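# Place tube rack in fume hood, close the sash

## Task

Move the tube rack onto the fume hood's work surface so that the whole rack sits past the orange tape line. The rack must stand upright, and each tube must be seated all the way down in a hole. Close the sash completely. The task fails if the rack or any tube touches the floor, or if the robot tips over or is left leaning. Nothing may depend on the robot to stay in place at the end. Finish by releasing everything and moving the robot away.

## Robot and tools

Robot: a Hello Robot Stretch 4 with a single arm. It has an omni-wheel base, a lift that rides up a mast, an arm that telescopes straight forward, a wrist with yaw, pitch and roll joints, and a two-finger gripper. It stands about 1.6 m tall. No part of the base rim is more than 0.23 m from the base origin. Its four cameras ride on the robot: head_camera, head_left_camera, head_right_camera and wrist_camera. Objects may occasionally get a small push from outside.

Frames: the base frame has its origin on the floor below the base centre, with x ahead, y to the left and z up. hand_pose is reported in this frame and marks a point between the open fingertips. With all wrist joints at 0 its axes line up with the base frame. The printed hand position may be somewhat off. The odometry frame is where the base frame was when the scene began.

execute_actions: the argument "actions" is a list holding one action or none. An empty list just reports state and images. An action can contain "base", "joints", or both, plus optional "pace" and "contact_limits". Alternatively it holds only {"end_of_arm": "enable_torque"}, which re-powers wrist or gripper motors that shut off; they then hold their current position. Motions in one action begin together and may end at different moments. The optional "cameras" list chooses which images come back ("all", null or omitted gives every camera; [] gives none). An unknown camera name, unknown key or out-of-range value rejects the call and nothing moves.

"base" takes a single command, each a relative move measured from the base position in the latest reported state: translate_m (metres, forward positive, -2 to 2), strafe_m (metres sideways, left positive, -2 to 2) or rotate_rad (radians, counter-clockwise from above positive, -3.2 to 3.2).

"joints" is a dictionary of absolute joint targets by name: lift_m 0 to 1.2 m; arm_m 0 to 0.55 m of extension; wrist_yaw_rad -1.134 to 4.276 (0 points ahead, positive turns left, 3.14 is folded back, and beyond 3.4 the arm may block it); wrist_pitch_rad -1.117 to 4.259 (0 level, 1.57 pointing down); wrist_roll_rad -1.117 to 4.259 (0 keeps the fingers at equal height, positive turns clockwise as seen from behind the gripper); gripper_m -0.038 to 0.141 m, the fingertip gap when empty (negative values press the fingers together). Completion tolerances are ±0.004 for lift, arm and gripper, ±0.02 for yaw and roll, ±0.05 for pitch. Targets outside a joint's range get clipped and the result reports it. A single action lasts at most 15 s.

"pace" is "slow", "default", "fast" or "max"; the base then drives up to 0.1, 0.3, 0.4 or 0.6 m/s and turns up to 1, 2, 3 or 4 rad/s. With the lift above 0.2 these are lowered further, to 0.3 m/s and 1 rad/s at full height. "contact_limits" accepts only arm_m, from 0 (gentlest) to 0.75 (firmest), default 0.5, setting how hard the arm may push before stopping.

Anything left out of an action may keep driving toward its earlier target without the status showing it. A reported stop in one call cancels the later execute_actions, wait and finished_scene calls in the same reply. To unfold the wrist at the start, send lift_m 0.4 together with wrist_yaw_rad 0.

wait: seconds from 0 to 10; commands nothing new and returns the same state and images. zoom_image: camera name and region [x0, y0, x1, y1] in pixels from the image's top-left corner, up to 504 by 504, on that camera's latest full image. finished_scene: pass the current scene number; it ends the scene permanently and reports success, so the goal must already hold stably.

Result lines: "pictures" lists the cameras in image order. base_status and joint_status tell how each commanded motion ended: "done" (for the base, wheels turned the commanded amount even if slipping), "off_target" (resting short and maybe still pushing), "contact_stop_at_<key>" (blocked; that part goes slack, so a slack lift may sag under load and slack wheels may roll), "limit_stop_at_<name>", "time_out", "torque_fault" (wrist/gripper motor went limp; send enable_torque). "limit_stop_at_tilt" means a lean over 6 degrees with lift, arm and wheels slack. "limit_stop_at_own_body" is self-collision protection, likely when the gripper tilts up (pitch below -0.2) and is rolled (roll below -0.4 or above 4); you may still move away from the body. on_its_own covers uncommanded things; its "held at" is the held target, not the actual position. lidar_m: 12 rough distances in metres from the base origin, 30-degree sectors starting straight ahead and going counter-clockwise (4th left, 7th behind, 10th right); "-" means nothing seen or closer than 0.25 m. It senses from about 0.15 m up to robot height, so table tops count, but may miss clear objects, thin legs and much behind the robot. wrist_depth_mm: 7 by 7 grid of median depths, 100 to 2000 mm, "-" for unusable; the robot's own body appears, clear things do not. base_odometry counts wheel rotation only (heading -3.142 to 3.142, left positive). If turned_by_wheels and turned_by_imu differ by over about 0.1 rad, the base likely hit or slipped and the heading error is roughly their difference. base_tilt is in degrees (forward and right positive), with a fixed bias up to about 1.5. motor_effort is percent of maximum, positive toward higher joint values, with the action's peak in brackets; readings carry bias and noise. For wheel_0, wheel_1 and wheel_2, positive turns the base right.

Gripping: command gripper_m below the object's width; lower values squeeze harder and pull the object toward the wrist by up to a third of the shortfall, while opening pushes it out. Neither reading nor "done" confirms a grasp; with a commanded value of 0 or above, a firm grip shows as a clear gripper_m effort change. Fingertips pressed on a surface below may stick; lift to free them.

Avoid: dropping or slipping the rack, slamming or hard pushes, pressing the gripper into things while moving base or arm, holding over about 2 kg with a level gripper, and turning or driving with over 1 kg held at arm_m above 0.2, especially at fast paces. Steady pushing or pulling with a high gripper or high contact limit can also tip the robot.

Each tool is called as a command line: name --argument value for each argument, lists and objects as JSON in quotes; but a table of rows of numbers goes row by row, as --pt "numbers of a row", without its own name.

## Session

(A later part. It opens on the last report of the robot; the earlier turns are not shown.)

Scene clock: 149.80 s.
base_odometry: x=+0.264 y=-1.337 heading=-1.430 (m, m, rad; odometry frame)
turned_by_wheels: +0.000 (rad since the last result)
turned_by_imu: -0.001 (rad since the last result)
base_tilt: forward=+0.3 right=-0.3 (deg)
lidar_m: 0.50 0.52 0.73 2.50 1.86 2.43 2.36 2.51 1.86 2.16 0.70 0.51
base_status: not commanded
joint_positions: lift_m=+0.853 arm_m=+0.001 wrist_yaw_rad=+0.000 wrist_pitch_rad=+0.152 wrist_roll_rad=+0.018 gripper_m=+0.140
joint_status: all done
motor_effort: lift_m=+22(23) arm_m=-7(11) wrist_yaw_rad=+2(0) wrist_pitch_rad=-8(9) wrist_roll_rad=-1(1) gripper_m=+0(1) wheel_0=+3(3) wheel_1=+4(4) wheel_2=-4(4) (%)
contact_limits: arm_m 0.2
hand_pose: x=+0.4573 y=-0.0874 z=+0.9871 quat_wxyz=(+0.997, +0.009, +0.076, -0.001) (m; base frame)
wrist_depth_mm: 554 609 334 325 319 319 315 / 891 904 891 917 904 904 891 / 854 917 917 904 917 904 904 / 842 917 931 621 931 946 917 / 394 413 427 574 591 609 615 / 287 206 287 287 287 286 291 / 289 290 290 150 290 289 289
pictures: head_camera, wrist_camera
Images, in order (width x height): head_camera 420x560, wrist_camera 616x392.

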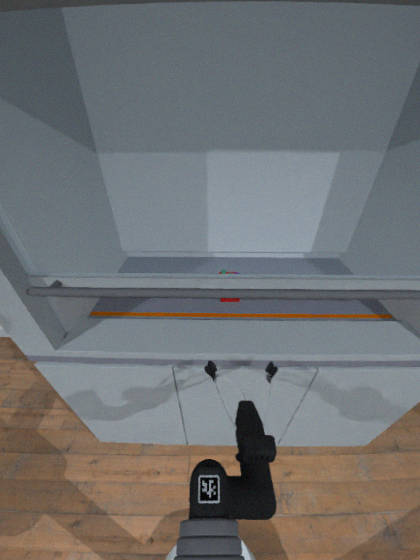

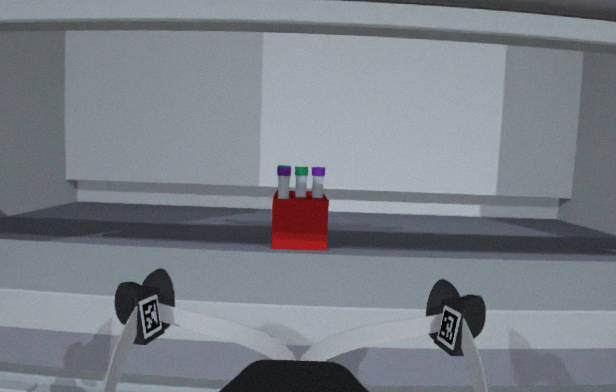

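execute_actions --actions '[{"joints":{"wrist_yaw_rad":2.9,"wrist_pitch_rad":0,"gripper_m":0,"lift_m":1.16}}]' --cameras '[]'

execute_actions --actions '[{"joints":{"arm_m":0.39},"contact_limits":{"arm_m":0.15}}]' --cameras '["head_left_camera"]'

execute_actions --actions '[{"joints":{"lift_m":0.74},"pace":"fast"}]' --cameras '["head_left_camera"]'

Scene clock: 152.50 s.
base_odometry: x=+0.264 y=-1.337 heading=-1.430 (m, m, rad; odometry frame)
turned_by_wheels: +0.000 (rad since the last result)
turned_by_imu: -0.001 (rad since the last result)
base_tilt: forward=+0.1 right=-0.3 (deg)
lidar_m: 0.49 0.53 0.72 2.50 1.88 2.45 2.37 2.50 1.87 2.17 0.70 0.52
base_status: not commanded
joint_positions: lift_m=+1.160 arm_m=+0.001 wrist_yaw_rad=+2.899 wrist_pitch_rad=+0.002 wrist_roll_rad=+0.018 gripper_m=+0.000
joint_status: all done
motor_effort: lift_m=+22(24) arm_m=-6(7) wrist_yaw_rad=+4(4) wrist_pitch_rad=-9(12) wrist_roll_rad=-1(0) gripper_m=-6(7) wheel_0=+3(3) wheel_1=+4(4) wheel_2=-4(4) (%)
hand_pose: x=-0.0870 y=+0.1540 z=+1.3372 quat_wxyz=(+0.121, +0.000, +0.009, +0.993) (m; base frame)
wrist_depth_mm: 146 - 277 - - - 1661 / 145 - - - - - - / 144 255 - - - - - / 154 - - - - - - / - - - - - - - / - - - 204 - - - / - - - 173 176 - -
pictures: none
No camera images: the call's "cameras" was empty. Leave "cameras" out to get every camera's image.

Scene clock: 154.60 s.
base_odometry: x=+0.264 y=-1.337 heading=-1.430 (m, m, rad; odometry frame)
turned_by_wheels: +0.000 (rad since the last result)
turned_by_imu: +0.004 (rad since the last result)
base_tilt: forward=+0.1 right=-0.3 (deg)
lidar_m: 0.48 0.53 0.75 2.49 1.86 2.44 2.37 2.50 1.87 2.19 0.72 0.52
base_status: not commanded
joint_positions: lift_m=+1.160 arm_m=+0.363 wrist_yaw_rad=+2.908 wrist_pitch_rad=+0.002 wrist_roll_rad=+0.018 gripper_m=+0.000
joint_status: arm_m contact_stop (moved +0.362 of +0.389)
on_its_own: arm_m is slack since a contact_stop (your +0.390 is given up); wrist_yaw_rad is at rest, and its effort (-21) is outside its rest range (-13 to +13)
motor_effort: lift_m=+19(22) arm_m=+0(16) wrist_yaw_rad=-21(34) wrist_pitch_rad=-8(10) wrist_roll_rad=-1(1) gripper_m=-7(6) wheel_0=+3(3) wheel_1=+4(5) wheel_2=-11(11) (%)
contact_limits: arm_m 0.15
hand_pose: x=+0.2735 y=+0.1519 z=+1.3374 quat_wxyz=(+0.117, +0.000, +0.009, +0.993) (m; base frame)
wrist_depth_mm: 359 379 1921 - - - 1661 / 375 418 430 - - - - / 171 492 - - - - - / 198 382 - - - - - / - - - - - - - / 504 - - 204 - - - / 517 - - 174 176 - -
pictures: head_left_camera
Images, in order (width x height): head_left_camera 420x672.

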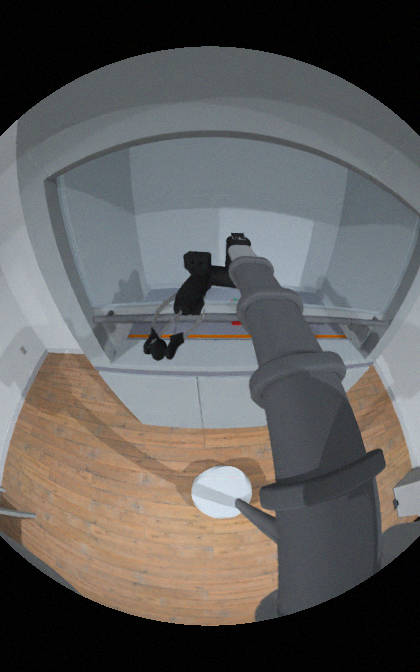

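not run: a stop came earlier in this reply.

Touched the glass; back off slightly and press.

execute_actions --actions '[{"joints":{"arm_m":0.35},"pace":"slow"}]' --cameras '[]'

execute_actions --actions '[{"joints":{"lift_m":0.74},"pace":"fast"}]' --cameras '["head_left_camera"]'

Scene clock: 155.87 s.
base_odometry: x=+0.264 y=-1.337 heading=-1.430 (m, m, rad; odometry frame)
turned_by_wheels: +0.000 (rad since the last result)
turned_by_imu: +0.000 (rad since the last result)
base_tilt: forward=+0.3 right=-0.4 (deg)
lidar_m: 0.49 0.52 0.76 2.50 1.86 2.42 2.37 2.49 1.85 2.17 0.70 0.52
base_status: not commanded
joint_positions: lift_m=+1.160 arm_m=+0.351 wrist_yaw_rad=+2.900 wrist_pitch_rad=+0.002 wrist_roll_rad=+0.018 gripper_m=+0.000
joint_status: all done
motor_effort: lift_m=+20(20) arm_m=-7(12) wrist_yaw_rad=-1(23) wrist_pitch_rad=-9(8) wrist_roll_rad=-1(0) gripper_m=-6(6) wheel_0=+3(3) wheel_1=+4(4) wheel_2=-4(11) (%)
hand_pose: x=+0.2629 y=+0.1538 z=+1.3374 quat_wxyz=(+0.120, +0.000, +0.009, +0.993) (m; base frame)
wrist_depth_mm: 351 366 445 - - - 1708 / 281 407 424 - - - - / 176 480 - - - - - / 192 469 - - - - - / 492 - - - - - - / 473 - - 204 - - - / 473 - - 173 176 - -
pictures: none
No camera images: the call's "cameras" was empty. Leave "cameras" out to get every camera's image.

Scene clock: 157.20 s.
base_odometry: x=+0.264 y=-1.337 heading=-1.430 (m, m, rad; odometry frame)
turned_by_wheels: +0.000 (rad since the last result)
turned_by_imu: -0.001 (rad since the last result)
base_tilt: forward=+0.1 right=-0.3 (deg)
lidar_m: 0.49 0.52 0.74 2.48 1.87 2.43 2.38 2.50 1.87 2.20 0.69 0.52
base_status: not commanded
joint_positions: lift_m=+1.036 arm_m=+0.351 wrist_yaw_rad=+2.900 wrist_pitch_rad=+0.002 wrist_roll_rad=+0.018 gripper_m=+0.000
joint_status: lift_m contact_stop (moved -0.123 of -0.420)
on_its_own: lift_m is slack since a contact_stop (your +0.740 is given up)
motor_effort: lift_m=+18(18) arm_m=-5(7) wrist_yaw_rad=+0(7) wrist_pitch_rad=-8(11) wrist_roll_rad=-1(1) gripper_m=-5(6) wheel_0=+0(3) wheel_1=+1(4) wheel_2=-1(6) (%)
hand_pose: x=+0.2626 y=+0.1539 z=+1.2140 quat_wxyz=(+0.121, +0.000, +0.009, +0.993) (m; base frame)
wrist_depth_mm: 504 615 569 - - - - / 338 - - - - - - / 176 480 - - - - - / 192 466 - - - - - / 496 - - - - - - / 473 - - 203 - - - / 480 - - 174 176 - -
pictures: head_left_camera
Images, in order (width x height): head_left_camera 420x672.

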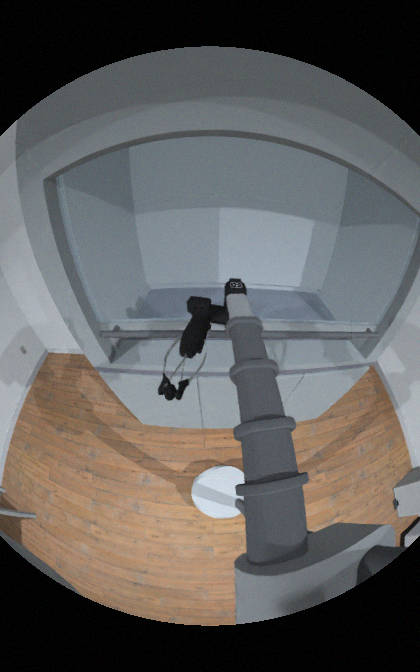

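Engaged. Repeat until bottom (~0.83).

execute_actions --actions '[{"joints":{"lift_m":0.74},"pace":"fast"}]' --cameras '[]'

Scene clock: 158.63 s.
base_odometry: x=+0.264 y=-1.337 heading=-1.430 (m, m, rad; odometry frame)
turned_by_wheels: +0.000 (rad since the last result)
turned_by_imu: +0.000 (rad since the last result)
base_tilt: forward=+0.1 right=-0.2 (deg)
lidar_m: 0.49 0.53 0.74 2.48 1.87 2.43 2.38 2.51 1.85 2.18 0.70 0.50
base_status: not commanded
joint_positions: lift_m=+0.974 arm_m=+0.351 wrist_yaw_rad=+2.900 wrist_pitch_rad=+0.002 wrist_roll_rad=+0.018 gripper_m=+0.000
joint_status: lift_m contact_stop (moved -0.062 of -0.296)
on_its_own: lift_m is slack since a contact_stop (your +0.740 is given up)
motor_effort: lift_m=+17(18) arm_m=-4(5) wrist_yaw_rad=+1(4) wrist_pitch_rad=-8(10) wrist_roll_rad=+0(1) gripper_m=-6(7) wheel_0=+0(0) wheel_1=+0(1) wheel_2=-1(2) (%)
hand_pose: x=+0.2624 y=+0.1539 z=+1.1520 quat_wxyz=(+0.120, +0.000, +0.009, +0.993) (m; base frame)
wrist_depth_mm: 517 - - - - - - / 338 - - - - - - / 176 484 - - - - - / 193 469 - - - - - / 500 - - - - - - / 477 - - 204 - - - / 473 - - 173 176 - -
pictures: none
No camera images: the call's "cameras" was empty. Leave "cameras" out to get every camera's image.

execute_actions --actions '[{"joints":{"lift_m":0.74},"pace":"fast"}]' --cameras '[]'

Scene clock: 160.63 s.
base_odometry: x=+0.264 y=-1.338 heading=-1.430 (m, m, rad; odometry frame)
turned_by_wheels: +0.000 (rad since the last result)
turned_by_imu: +0.000 (rad since the last result)
base_tilt: forward=+0.3 right=-0.4 (deg)
lidar_m: 0.49 0.51 0.73 2.50 1.86 2.41 2.37 2.51 1.87 2.18 0.70 0.52
base_status: not commanded
joint_positions: lift_m=+0.936 arm_m=+0.351 wrist_yaw_rad=+2.900 wrist_pitch_rad=+0.002 wrist_roll_rad=+0.018 gripper_m=+0.000
joint_status: lift_m contact_stop (moved -0.038 of -0.234)
on_its_own: lift_m is slack since a contact_stop (your +0.740 is given up)
motor_effort: lift_m=+18(17) arm_m=-3(4) wrist_yaw_rad=+2(4) wrist_pitch_rad=-8(10) wrist_roll_rad=-1(1) gripper_m=-6(7) wheel_0=+0(0) wheel_1=+0(1) wheel_2=-1(1) (%)
hand_pose: x=+0.2624 y=+0.1539 z=+1.1136 quat_wxyz=(+0.121, +0.000, +0.009, +0.993) (m; base frame)
wrist_depth_mm: 512 - - - - - - / 336 - - - - - - / 176 480 - - - - - / 192 469 - - - - - / 492 - - - - - - / 477 - - 203 - - - / 477 - - 174 176 - -
pictures: none
No camera images: the call's "cameras" was empty. Leave "cameras" out to get every camera's image.

execute_actions --actions '[{"joints":{"lift_m":0.74},"pace":"fast"}]' --cameras '[]'

Scene clock: 161.57 s.
base_odometry: x=+0.264 y=-1.338 heading=-1.430 (m, m, rad; odometry frame)
turned_by_wheels: +0.000 (rad since the last result)
turned_by_imu: +0.000 (rad since the last result)
base_tilt: forward=+0.2 right=-0.3 (deg)
lidar_m: 0.50 0.53 0.75 2.49 1.88 2.43 2.36 2.50 1.87 2.18 0.69 0.51
base_status: not commanded
joint_positions: lift_m=+0.897 arm_m=+0.351 wrist_yaw_rad=+2.900 wrist_pitch_rad=+0.002 wrist_roll_rad=+0.018 gripper_m=+0.000
joint_status: lift_m contact_stop (moved -0.039 of -0.196)
on_its_own: lift_m is slack since a contact_stop (your +0.740 is given up)
motor_effort: lift_m=+17(19) arm_m=-4(4) wrist_yaw_rad=+2(4) wrist_pitch_rad=-8(9) wrist_roll_rad=+0(1) gripper_m=-5(7) wheel_0=+1(0) wheel_1=-1(1) wheel_2=+0(1) (%)
hand_pose: x=+0.2623 y=+0.1539 z=+1.0750 quat_wxyz=(+0.120, +0.000, +0.009, +0.993) (m; base frame)
wrist_depth_mm: 512 - - - - - - / 338 - - - - - - / 176 480 - - - - - / 193 469 - - - - - / 500 - - - - - - / 477 - - 203 - - - / 477 - - 173 175 - -
pictures: none
No camera images: the call's "cameras" was empty. Leave "cameras" out to get every camera's image.

execute_actions --actions '[{"joints":{"lift_m":0.74},"pace":"fast"}]' --cameras '[]'

Scene clock: 162.47 s.
base_odometry: x=+0.264 y=-1.338 heading=-1.430 (m, m, rad; odometry frame)
turned_by_wheels: +0.000 (rad since the last result)
turned_by_imu: +0.000 (rad since the last result)
base_tilt: forward=+0.3 right=-0.3 (deg)
lidar_m: 0.49 0.54 0.73 2.50 1.89 2.44 2.38 2.50 1.85 2.20 0.70 0.52
base_status: not commanded
joint_positions: lift_m=+0.865 arm_m=+0.351 wrist_yaw_rad=+2.900 wrist_pitch_rad=+0.002 wrist_roll_rad=+0.018 gripper_m=+0.000
joint_status: lift_m contact_stop (moved -0.032 of -0.157)
on_its_own: lift_m is slack since a contact_stop (your +0.740 is given up)
motor_effort: lift_m=+18(17) arm_m=-4(3) wrist_yaw_rad=+1(5) wrist_pitch_rad=-7(9) wrist_roll_rad=+0(0) gripper_m=-5(7) wheel_0=+0(0) wheel_1=-1(1) wheel_2=-1(1) (%)
hand_pose: x=+0.2623 y=+0.1539 z=+1.0430 quat_wxyz=(+0.120, +0.000, +0.009, +0.993) (m; base frame)
wrist_depth_mm: 508 - - - - - - / 336 - - - - - - / 176 480 - - - - - / 192 469 - - - - - / 496 - - - - - - / 477 - - 204 - - - / 477 - - 173 176 - -
pictures: none
No camera images: the call's "cameras" was empty. Leave "cameras" out to get every camera's image.

execute_actions --actions '[{"joints":{"lift_m":0.74},"pace":"fast"}]' --cameras '[]'

Scene clock: 163.43 s.
base_odometry: x=+0.264 y=-1.337 heading=-1.430 (m, m, rad; odometry frame)
turned_by_wheels: +0.000 (rad since the last result)
turned_by_imu: +0.000 (rad since the last result)
base_tilt: forward=+0.1 right=-0.3 (deg)
lidar_m: 0.49 0.54 0.74 2.49 1.88 2.42 2.38 2.51 1.86 2.20 0.70 0.51
base_status: not commanded
joint_positions: lift_m=+0.841 arm_m=+0.350 wrist_yaw_rad=+2.901 wrist_pitch_rad=+0.002 wrist_roll_rad=+0.018 gripper_m=+0.000
joint_status: lift_m contact_stop (moved -0.024 of -0.125)
on_its_own: lift_m is slack since a contact_stop (your +0.740 is given up)
motor_effort: lift_m=+14(14) arm_m=-3(3) wrist_yaw_rad=-2(5) wrist_pitch_rad=-8(11) wrist_roll_rad=+0(0) gripper_m=-7(6) wheel_0=+0(0) wheel_1=+0(1) wheel_2=-2(2) (%)
hand_pose: x=+0.2621 y=+0.1537 z=+1.0186 quat_wxyz=(+0.120, +0.000, +0.009, +0.993) (m; base frame)
wrist_depth_mm: 517 - - - - - - / 336 - - - - - - / 175 480 - - - - - / 193 473 - - - - - / 492 - - - - - - / 477 - - 203 - - - / 477 - - 173 176 - -
pictures: none
No camera images: the call's "cameras" was empty. Leave "cameras" out to get every camera's image.

execute_actions --actions '[{"joints":{"lift_m":0.74},"pace":"fast"}]' --cameras '["head_left_camera","head_right_camera"]'

Scene clock: 164.27 s.
base_odometry: x=+0.264 y=-1.337 heading=-1.430 (m, m, rad; odometry frame)
turned_by_wheels: +0.000 (rad since the last result)
turned_by_imu: +0.000 (rad since the last result)
base_tilt: forward=+0.1 right=-0.2 (deg)
lidar_m: 0.50 0.52 0.74 2.50 1.88 2.44 2.37 2.50 1.87 2.18 0.70 0.52
base_status: not commanded
joint_positions: lift_m=+0.841 arm_m=+0.350 wrist_yaw_rad=+2.901 wrist_pitch_rad=+0.002 wrist_roll_rad=+0.018 gripper_m=+0.000
joint_status: lift_m contact_stop (moved +0.000 of -0.101)
on_its_own: lift_m is slack since a contact_stop (your +0.740 is given up)
motor_effort: lift_m=+14(14) arm_m=-2(3) wrist_yaw_rad=-2(2) wrist_pitch_rad=-9(9) wrist_roll_rad=+0(1) gripper_m=-6(6) wheel_0=+0(1) wheel_1=+0(0) wheel_2=-2(2) (%)
hand_pose: x=+0.2621 y=+0.1537 z=+1.0187 quat_wxyz=(+0.120, +0.000, +0.009, +0.993) (m; base frame)
wrist_depth_mm: 512 - - - - - - / 334 - - - - - - / 175 477 - - - - - / 193 469 - - - - - / 496 - - - - - - / 480 - - 204 - - - / 480 - - 173 175 - -
pictures: head_left_camera, head_right_camera
Images, in order (width x height): head_left_camera 420x672, head_right_camera 420x672.

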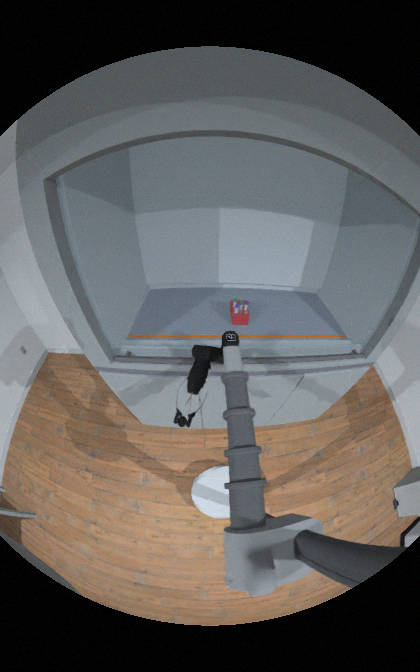

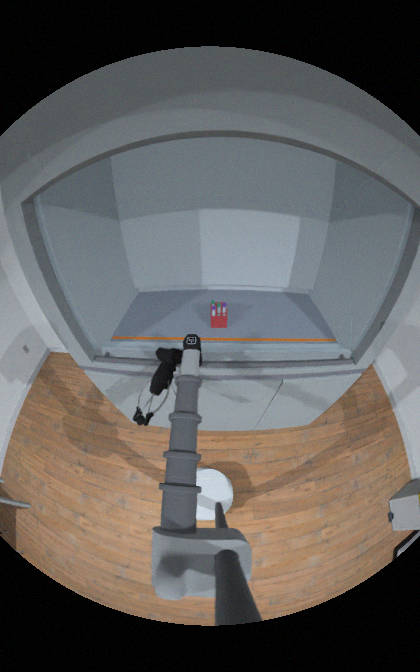

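execute_actions --actions '[{"joints":{"lift_m":0.9}}]' --cameras '[]'

execute_actions --actions '[{"joints":{"arm_m":0.0}}]' --cameras '[]'

execute_actions --actions '[{"joints":{"wrist_yaw_rad":0,"lift_m":1.14,"wrist_pitch_rad":1.1}}]' --cameras '[]'

execute_actions --actions '[{"joints":{"arm_m":0.3},"contact_limits":{"arm_m":0.15}}]' --cameras '["wrist_camera"]'

execute_actions --actions '[{"joints":{"lift_m":1.0},"pace":"slow"}]' --cameras '["wrist_camera"]'

Scene clock: 165.93 s.
base_odometry: x=+0.264 y=-1.337 heading=-1.430 (m, m, rad; odometry frame)
turned_by_wheels: +0.000 (rad since the last result)
turned_by_imu: +0.000 (rad since the last result)
base_tilt: forward=+0.2 right=-0.4 (deg)
lidar_m: 0.50 0.53 0.74 2.50 1.87 2.43 2.37 2.50 1.86 2.20 0.69 0.52
base_status: not commanded
joint_positions: lift_m=+0.900 arm_m=+0.350 wrist_yaw_rad=+2.900 wrist_pitch_rad=+0.002 wrist_roll_rad=+0.018 gripper_m=+0.000
joint_status: all done
motor_effort: lift_m=+22(24) arm_m=-3(2) wrist_yaw_rad=+0(2) wrist_pitch_rad=-9(9) wrist_roll_rad=+0(1) gripper_m=-6(6) wheel_0=+0(0) wheel_1=+0(0) wheel_2=-2(2) (%)
hand_pose: x=+0.2621 y=+0.1538 z=+1.0772 quat_wxyz=(+0.120, +0.000, +0.009, +0.993) (m; base frame)
wrist_depth_mm: 512 - - - - - - / 336 - - - - - - / 176 484 - - - - - / 192 469 - - - - - / 500 - - - - - - / 480 - - 204 - - - / 480 - - 174 176 - -
pictures: none
No camera images: the call's "cameras" was empty. Leave "cameras" out to get every camera's image.

Scene clock: 168.10 s.
base_odometry: x=+0.264 y=-1.337 heading=-1.430 (m, m, rad; odometry frame)
turned_by_wheels: +0.000 (rad since the last result)
turned_by_imu: -0.001 (rad since the last result)
base_tilt: forward=+0.2 right=-0.2 (deg)
lidar_m: 0.50 0.52 0.73 2.49 1.86 2.43 2.38 2.49 1.86 2.17 0.70 0.52
base_status: not commanded
joint_positions: lift_m=+0.900 arm_m=+0.001 wrist_yaw_rad=+2.900 wrist_pitch_rad=+0.002 wrist_roll_rad=+0.018 gripper_m=+0.000
joint_status: all done
motor_effort: lift_m=+22(22) arm_m=-7(7) wrist_yaw_rad=+1(1) wrist_pitch_rad=-7(9) wrist_roll_rad=-1(0) gripper_m=-7(6) wheel_0=+0(0) wheel_1=+0(0) wheel_2=-2(2) (%)
hand_pose: x=-0.0870 y=+0.1539 z=+1.0773 quat_wxyz=(+0.120, +0.000, +0.009, +0.993) (m; base frame)
wrist_depth_mm: 146 - - - - - - / 145 - - - - - - / 144 253 - - - - - / 154 - - - - - - / - - - - - - - / - - - 203 - - - / - - - 174 176 - -
pictures: none
No camera images: the call's "cameras" was empty. Leave "cameras" out to get every camera's image.

Scene clock: 170.37 s.
base_odometry: x=+0.264 y=-1.337 heading=-1.430 (m, m, rad; odometry frame)
turned_by_wheels: +0.000 (rad since the last result)
turned_by_imu: -0.001 (rad since the last result)
base_tilt: forward=+0.3 right=-0.3 (deg)
lidar_m: 0.49 0.52 0.72 2.50 1.87 2.42 2.38 2.50 1.85 2.18 0.70 0.52
base_status: not commanded
joint_positions: lift_m=+1.140 arm_m=+0.001 wrist_yaw_rad=+0.001 wrist_pitch_rad=+1.101 wrist_roll_rad=+0.018 gripper_m=+0.000
joint_status: all done
motor_effort: lift_m=+22(25) arm_m=-6(7) wrist_yaw_rad=+0(4) wrist_pitch_rad=-4(5) wrist_roll_rad=+0(1) gripper_m=-7(6) wheel_0=+0(0) wheel_1=+0(0) wheel_2=-2(2) (%)
hand_pose: x=+0.3028 y=-0.0874 z=+1.0607 quat_wxyz=(+0.852, +0.007, +0.523, -0.004) (m; base frame)
wrist_depth_mm: 512 512 544 549 544 554 564 / 410 415 410 415 415 421 430 / 445 445 439 433 427 421 418 / 580 564 554 539 544 525 517 / 820 798 768 732 715 707 699 / 1281 1229 991 204 1008 1078 1060 / 1160 1182 1160 174 176 1229 1205
pictures: none
No camera images: the call's "cameras" was empty. Leave "cameras" out to get every camera's image.

Scene clock: 172.43 s.
base_odometry: x=+0.264 y=-1.337 heading=-1.430 (m, m, rad; odometry frame)
turned_by_wheels: +0.000 (rad since the last result)
turned_by_imu: +0.005 (rad since the last result)
base_tilt: forward=+0.1 right=-0.2 (deg)
lidar_m: 0.49 0.53 0.75 2.48 1.88 2.43 2.37 2.51 1.85 2.24 0.72 0.51
base_status: not commanded
joint_positions: lift_m=+1.140 arm_m=+0.279 wrist_yaw_rad=-0.010 wrist_pitch_rad=+1.120 wrist_roll_rad=+0.018 gripper_m=+0.000
joint_status: arm_m contact_stop (moved +0.278 of +0.299)
on_its_own: arm_m is slack since a contact_stop (your +0.300 is given up); wrist_yaw_rad is at rest, and its effort (+31) is outside its rest range (-13 to +13); wrist_pitch_rad is at rest, and its effort (-59) is outside its rest range (-23 to +23)
motor_effort: lift_m=+16(22) arm_m=+0(17) wrist_yaw_rad=+31(32) wrist_pitch_rad=-59(82) wrist_roll_rad=+0(0) gripper_m=-4(6) wheel_0=+3(3) wheel_1=+1(0) wheel_2=-8(8) (%)
contact_limits: arm_m 0.15
hand_pose: x=+0.5744 y=-0.0887 z=+1.0586 quat_wxyz=(+0.847, +0.010, +0.531, -0.009) (m; base frame)
wrist_depth_mm: 517 512 525 375 535 530 539 / 473 469 473 407 484 484 492 / 427 433 430 433 439 442 445 / 397 397 399 404 407 407 413 / 334 336 338 340 342 343 347 / 282 283 279 203 283 286 289 / 264 263 263 168 178 300 303
pictures: wrist_camera
Images, in order (width x height): wrist_camera 616x392.

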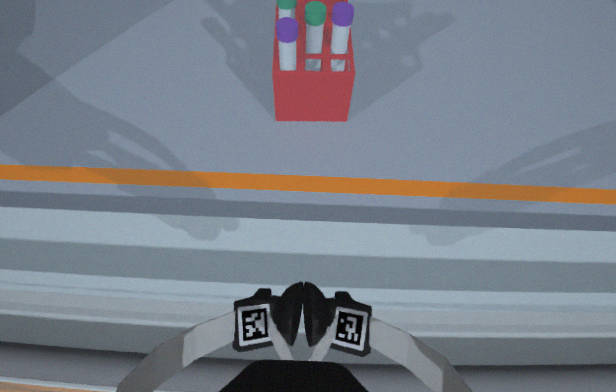

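not run: a stop came earlier in this reply.

execute_actions --actions '[{"joints":{"arm_m":0.25},"pace":"slow"}]' --cameras '[]'

execute_actions --actions '[{"joints":{"lift_m":1.0},"pace":"slow"}]' --cameras '["wrist_camera"]'

Scene clock: 174.03 s.
base_odometry: x=+0.264 y=-1.337 heading=-1.430 (m, m, rad; odometry frame)
turned_by_wheels: +0.000 (rad since the last result)
turned_by_imu: +0.000 (rad since the last result)
base_tilt: forward=+0.2 right=-0.3 (deg)
lidar_m: 0.49 0.53 0.74 2.49 1.88 2.42 2.37 2.51 1.88 2.25 0.71 0.51
base_status: not commanded
joint_positions: lift_m=+1.140 arm_m=+0.251 wrist_yaw_rad=+0.000 wrist_pitch_rad=+1.102 wrist_roll_rad=+0.018 gripper_m=+0.000
joint_status: all done
motor_effort: lift_m=+17(17) arm_m=-7(7) wrist_yaw_rad=+3(30) wrist_pitch_rad=-7(61) wrist_roll_rad=+0(0) gripper_m=-7(6) wheel_0=+3(3) wheel_1=+0(0) wheel_2=-5(8) (%)
hand_pose: x=+0.5526 y=-0.0875 z=+1.0610 quat_wxyz=(+0.852, +0.008, +0.523, -0.005) (m; base frame)
wrist_depth_mm: 535 535 539 410 549 554 564 / 488 484 488 427 496 496 500 / 439 439 445 449 449 452 455 / 368 407 410 407 410 413 418 / 297 340 343 345 347 347 349 / 309 310 291 204 293 294 294 / 296 274 271 173 176 273 276
pictures: none
No camera images: the call's "cameras" was empty. Leave "cameras" out to get every camera's image.

Scene clock: 175.90 s.
base_odometry: x=+0.264 y=-1.337 heading=-1.430 (m, m, rad; odometry frame)
turned_by_wheels: +0.000 (rad since the last result)
turned_by_imu: +0.003 (rad since the last result)
base_tilt: forward=+0.2 right=-0.3 (deg)
lidar_m: 0.50 0.53 0.77 2.48 1.89 2.43 2.38 2.50 1.86 2.24 0.70 0.51
base_status: not commanded
joint_positions: lift_m=+1.064 arm_m=+0.251 wrist_yaw_rad=+0.000 wrist_pitch_rad=+1.088 wrist_roll_rad=+0.018 gripper_m=+0.000
joint_status: lift_m contact_stop (moved -0.076 of -0.140)
on_its_own: lift_m is slack since a contact_stop (your +1.000 is given up); wrist_pitch_rad is at rest, and its effort (+33) is outside its rest range (-23 to +23)
motor_effort: lift_m=+15(18) arm_m=-3(7) wrist_yaw_rad=+0(15) wrist_pitch_rad=+33(53) wrist_roll_rad=+0(0) gripper_m=-5(6) wheel_0=+0(3) wheel_1=-1(1) wheel_2=-3(5) (%)
hand_pose: x=+0.5555 y=-0.0874 z=+0.9871 quat_wxyz=(+0.856, +0.008, +0.517, -0.005) (m; base frame)
wrist_depth_mm: 442 442 449 357 449 462 473 / 399 402 399 392 407 413 418 / 357 359 364 366 370 370 377 / 291 294 294 298 300 301 304 / 232 232 232 233 234 236 256 / 247 249 241 204 246 249 249 / 221 208 208 168 179 210 211
pictures: wrist_camera
Images, in order (width x height): wrist_camera 616x392.

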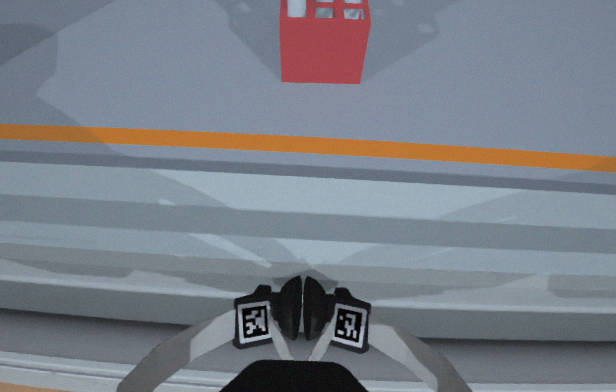

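execute_actions --actions '[{"joints":{"lift_m":1.12}}]' --cameras '[]'

execute_actions --actions '[{"base":{"translate_m":-0.4},"joints":{"arm_m":0}}]' --cameras '[]'

execute_actions --actions '[{"joints":{"lift_m":0.85,"wrist_pitch_rad":0}}]' --cameras '["wrist_camera"]'

zoom_image --camera "wrist_camera" --region '[60,180,560,290]'

Scene clock: 177.30 s.
base_odometry: x=+0.264 y=-1.337 heading=-1.430 (m, m, rad; odometry frame)
turned_by_wheels: +0.000 (rad since the last result)
turned_by_imu: +0.000 (rad since the last result)
base_tilt: forward=+0.1 right=-0.2 (deg)
lidar_m: 0.49 0.53 0.74 2.49 1.87 2.42 2.38 2.51 1.86 2.25 0.68 0.52
base_status: not commanded
joint_positions: lift_m=+1.120 arm_m=+0.251 wrist_yaw_rad=+0.000 wrist_pitch_rad=+1.101 wrist_roll_rad=+0.018 gripper_m=+0.000
joint_status: all done
motor_effort: lift_m=+22(19) arm_m=-3(3) wrist_yaw_rad=+1(3) wrist_pitch_rad=-3(33) wrist_roll_rad=-1(0) gripper_m=-7(9) wheel_0=+0(0) wheel_1=-1(1) wheel_2=-2(3) (%)
hand_pose: x=+0.5522 y=-0.0874 z=+1.0407 quat_wxyz=(+0.852, +0.007, +0.523, -0.004) (m; base frame)
wrist_depth_mm: 504 504 508 389 504 525 525 / 459 455 459 433 466 473 473 / 413 418 418 424 424 424 427 / 343 345 345 387 387 392 394 / 278 281 282 325 325 329 329 / 296 293 272 204 274 293 287 / 293 254 255 174 176 255 257
pictures: none
No camera images: the call's "cameras" was empty. Leave "cameras" out to get every camera's image.

Scene clock: 180.13 s.
base_odometry: x=+0.208 y=-0.941 heading=-1.431 (m, m, rad; odometry frame)
turned_by_wheels: -0.001 (rad since the last result)
turned_by_imu: +0.001 (rad since the last result)
base_tilt: forward=+0.2 right=-0.2 (deg)
lidar_m: 0.89 0.95 2.58 1.76 1.80 2.05 1.97 2.07 1.85 1.74 1.24 0.94
base_status: done
joint_positions: lift_m=+1.120 arm_m=+0.001 wrist_yaw_rad=+0.000 wrist_pitch_rad=+1.101 wrist_roll_rad=+0.018 gripper_m=+0.000
joint_status: all done
motor_effort: lift_m=+21(22) arm_m=-7(6) wrist_yaw_rad=+1(1) wrist_pitch_rad=-5(5) wrist_roll_rad=+0(0) gripper_m=-8(7) wheel_0=-4(8) wheel_1=-3(8) wheel_2=+0(12) (%)
hand_pose: x=+0.3027 y=-0.0874 z=+1.0407 quat_wxyz=(+0.852, +0.008, +0.523, -0.005) (m; base frame)
wrist_depth_mm: 798 809 778 768 759 741 741 / 931 931 917 891 891 866 842 / 1537 1118 1118 1078 1060 1042 1025 / 1464 1430 1397 1430 1366 1281 1464 / 1336 1336 1366 1336 1336 1366 1366 / 1255 1255 1255 204 1281 1255 1255 / 1160 1138 1138 173 176 1182 1182
pictures: none
No camera images: the call's "cameras" was empty. Leave "cameras" out to get every camera's image.

Scene clock: 182.30 s.
base_odometry: x=+0.208 y=-0.941 heading=-1.431 (m, m, rad; odometry frame)
turned_by_wheels: +0.000 (rad since the last result)
turned_by_imu: -0.001 (rad since the last result)
base_tilt: forward=+0.3 right=-0.4 (deg)
lidar_m: 0.89 0.95 2.58 1.76 1.80 2.04 1.97 2.07 1.83 1.73 1.25 0.94
base_status: not commanded
joint_positions: lift_m=+0.850 arm_m=+0.001 wrist_yaw_rad=+0.000 wrist_pitch_rad=+0.003 wrist_roll_rad=+0.018 gripper_m=+0.000
joint_status: all done
motor_effort: lift_m=+14(20) arm_m=-7(7) wrist_yaw_rad=+2(2) wrist_pitch_rad=-9(12) wrist_roll_rad=+0(0) gripper_m=-6(7) wheel_0=-4(4) wheel_1=-3(3) wheel_2=+0(0) (%)
hand_pose: x=+0.4606 y=-0.0874 z=+1.0278 quat_wxyz=(+1.000, +0.009, +0.001, +0.000) (m; base frame)
wrist_depth_mm: 854 1205 1366 1397 1366 1366 991 / 866 1229 1366 1366 1366 1366 1008 / 854 1255 1366 1366 1336 1336 991 / 866 1281 1336 1336 1336 1336 1025 / 715 741 741 1008 1366 1281 878 / 676 676 683 204 676 676 683 / 691 676 676 174 176 661 661
pictures: wrist_camera
Images, in order (width x height): wrist_camera 616x392.

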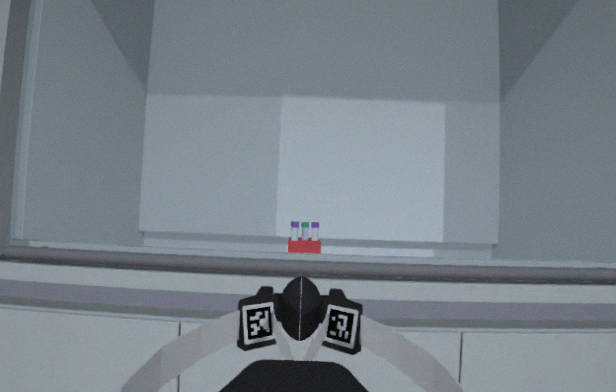

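Region (60, 180, 560, 290) of wrist_camera's 616x392 image, scaled by 1.008; it fills the top 111 rows of this view, and the rest is white.

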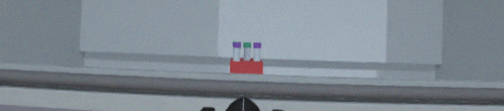

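Looks shut.

finished_scene --scene 2

The scene is finished: the task was done.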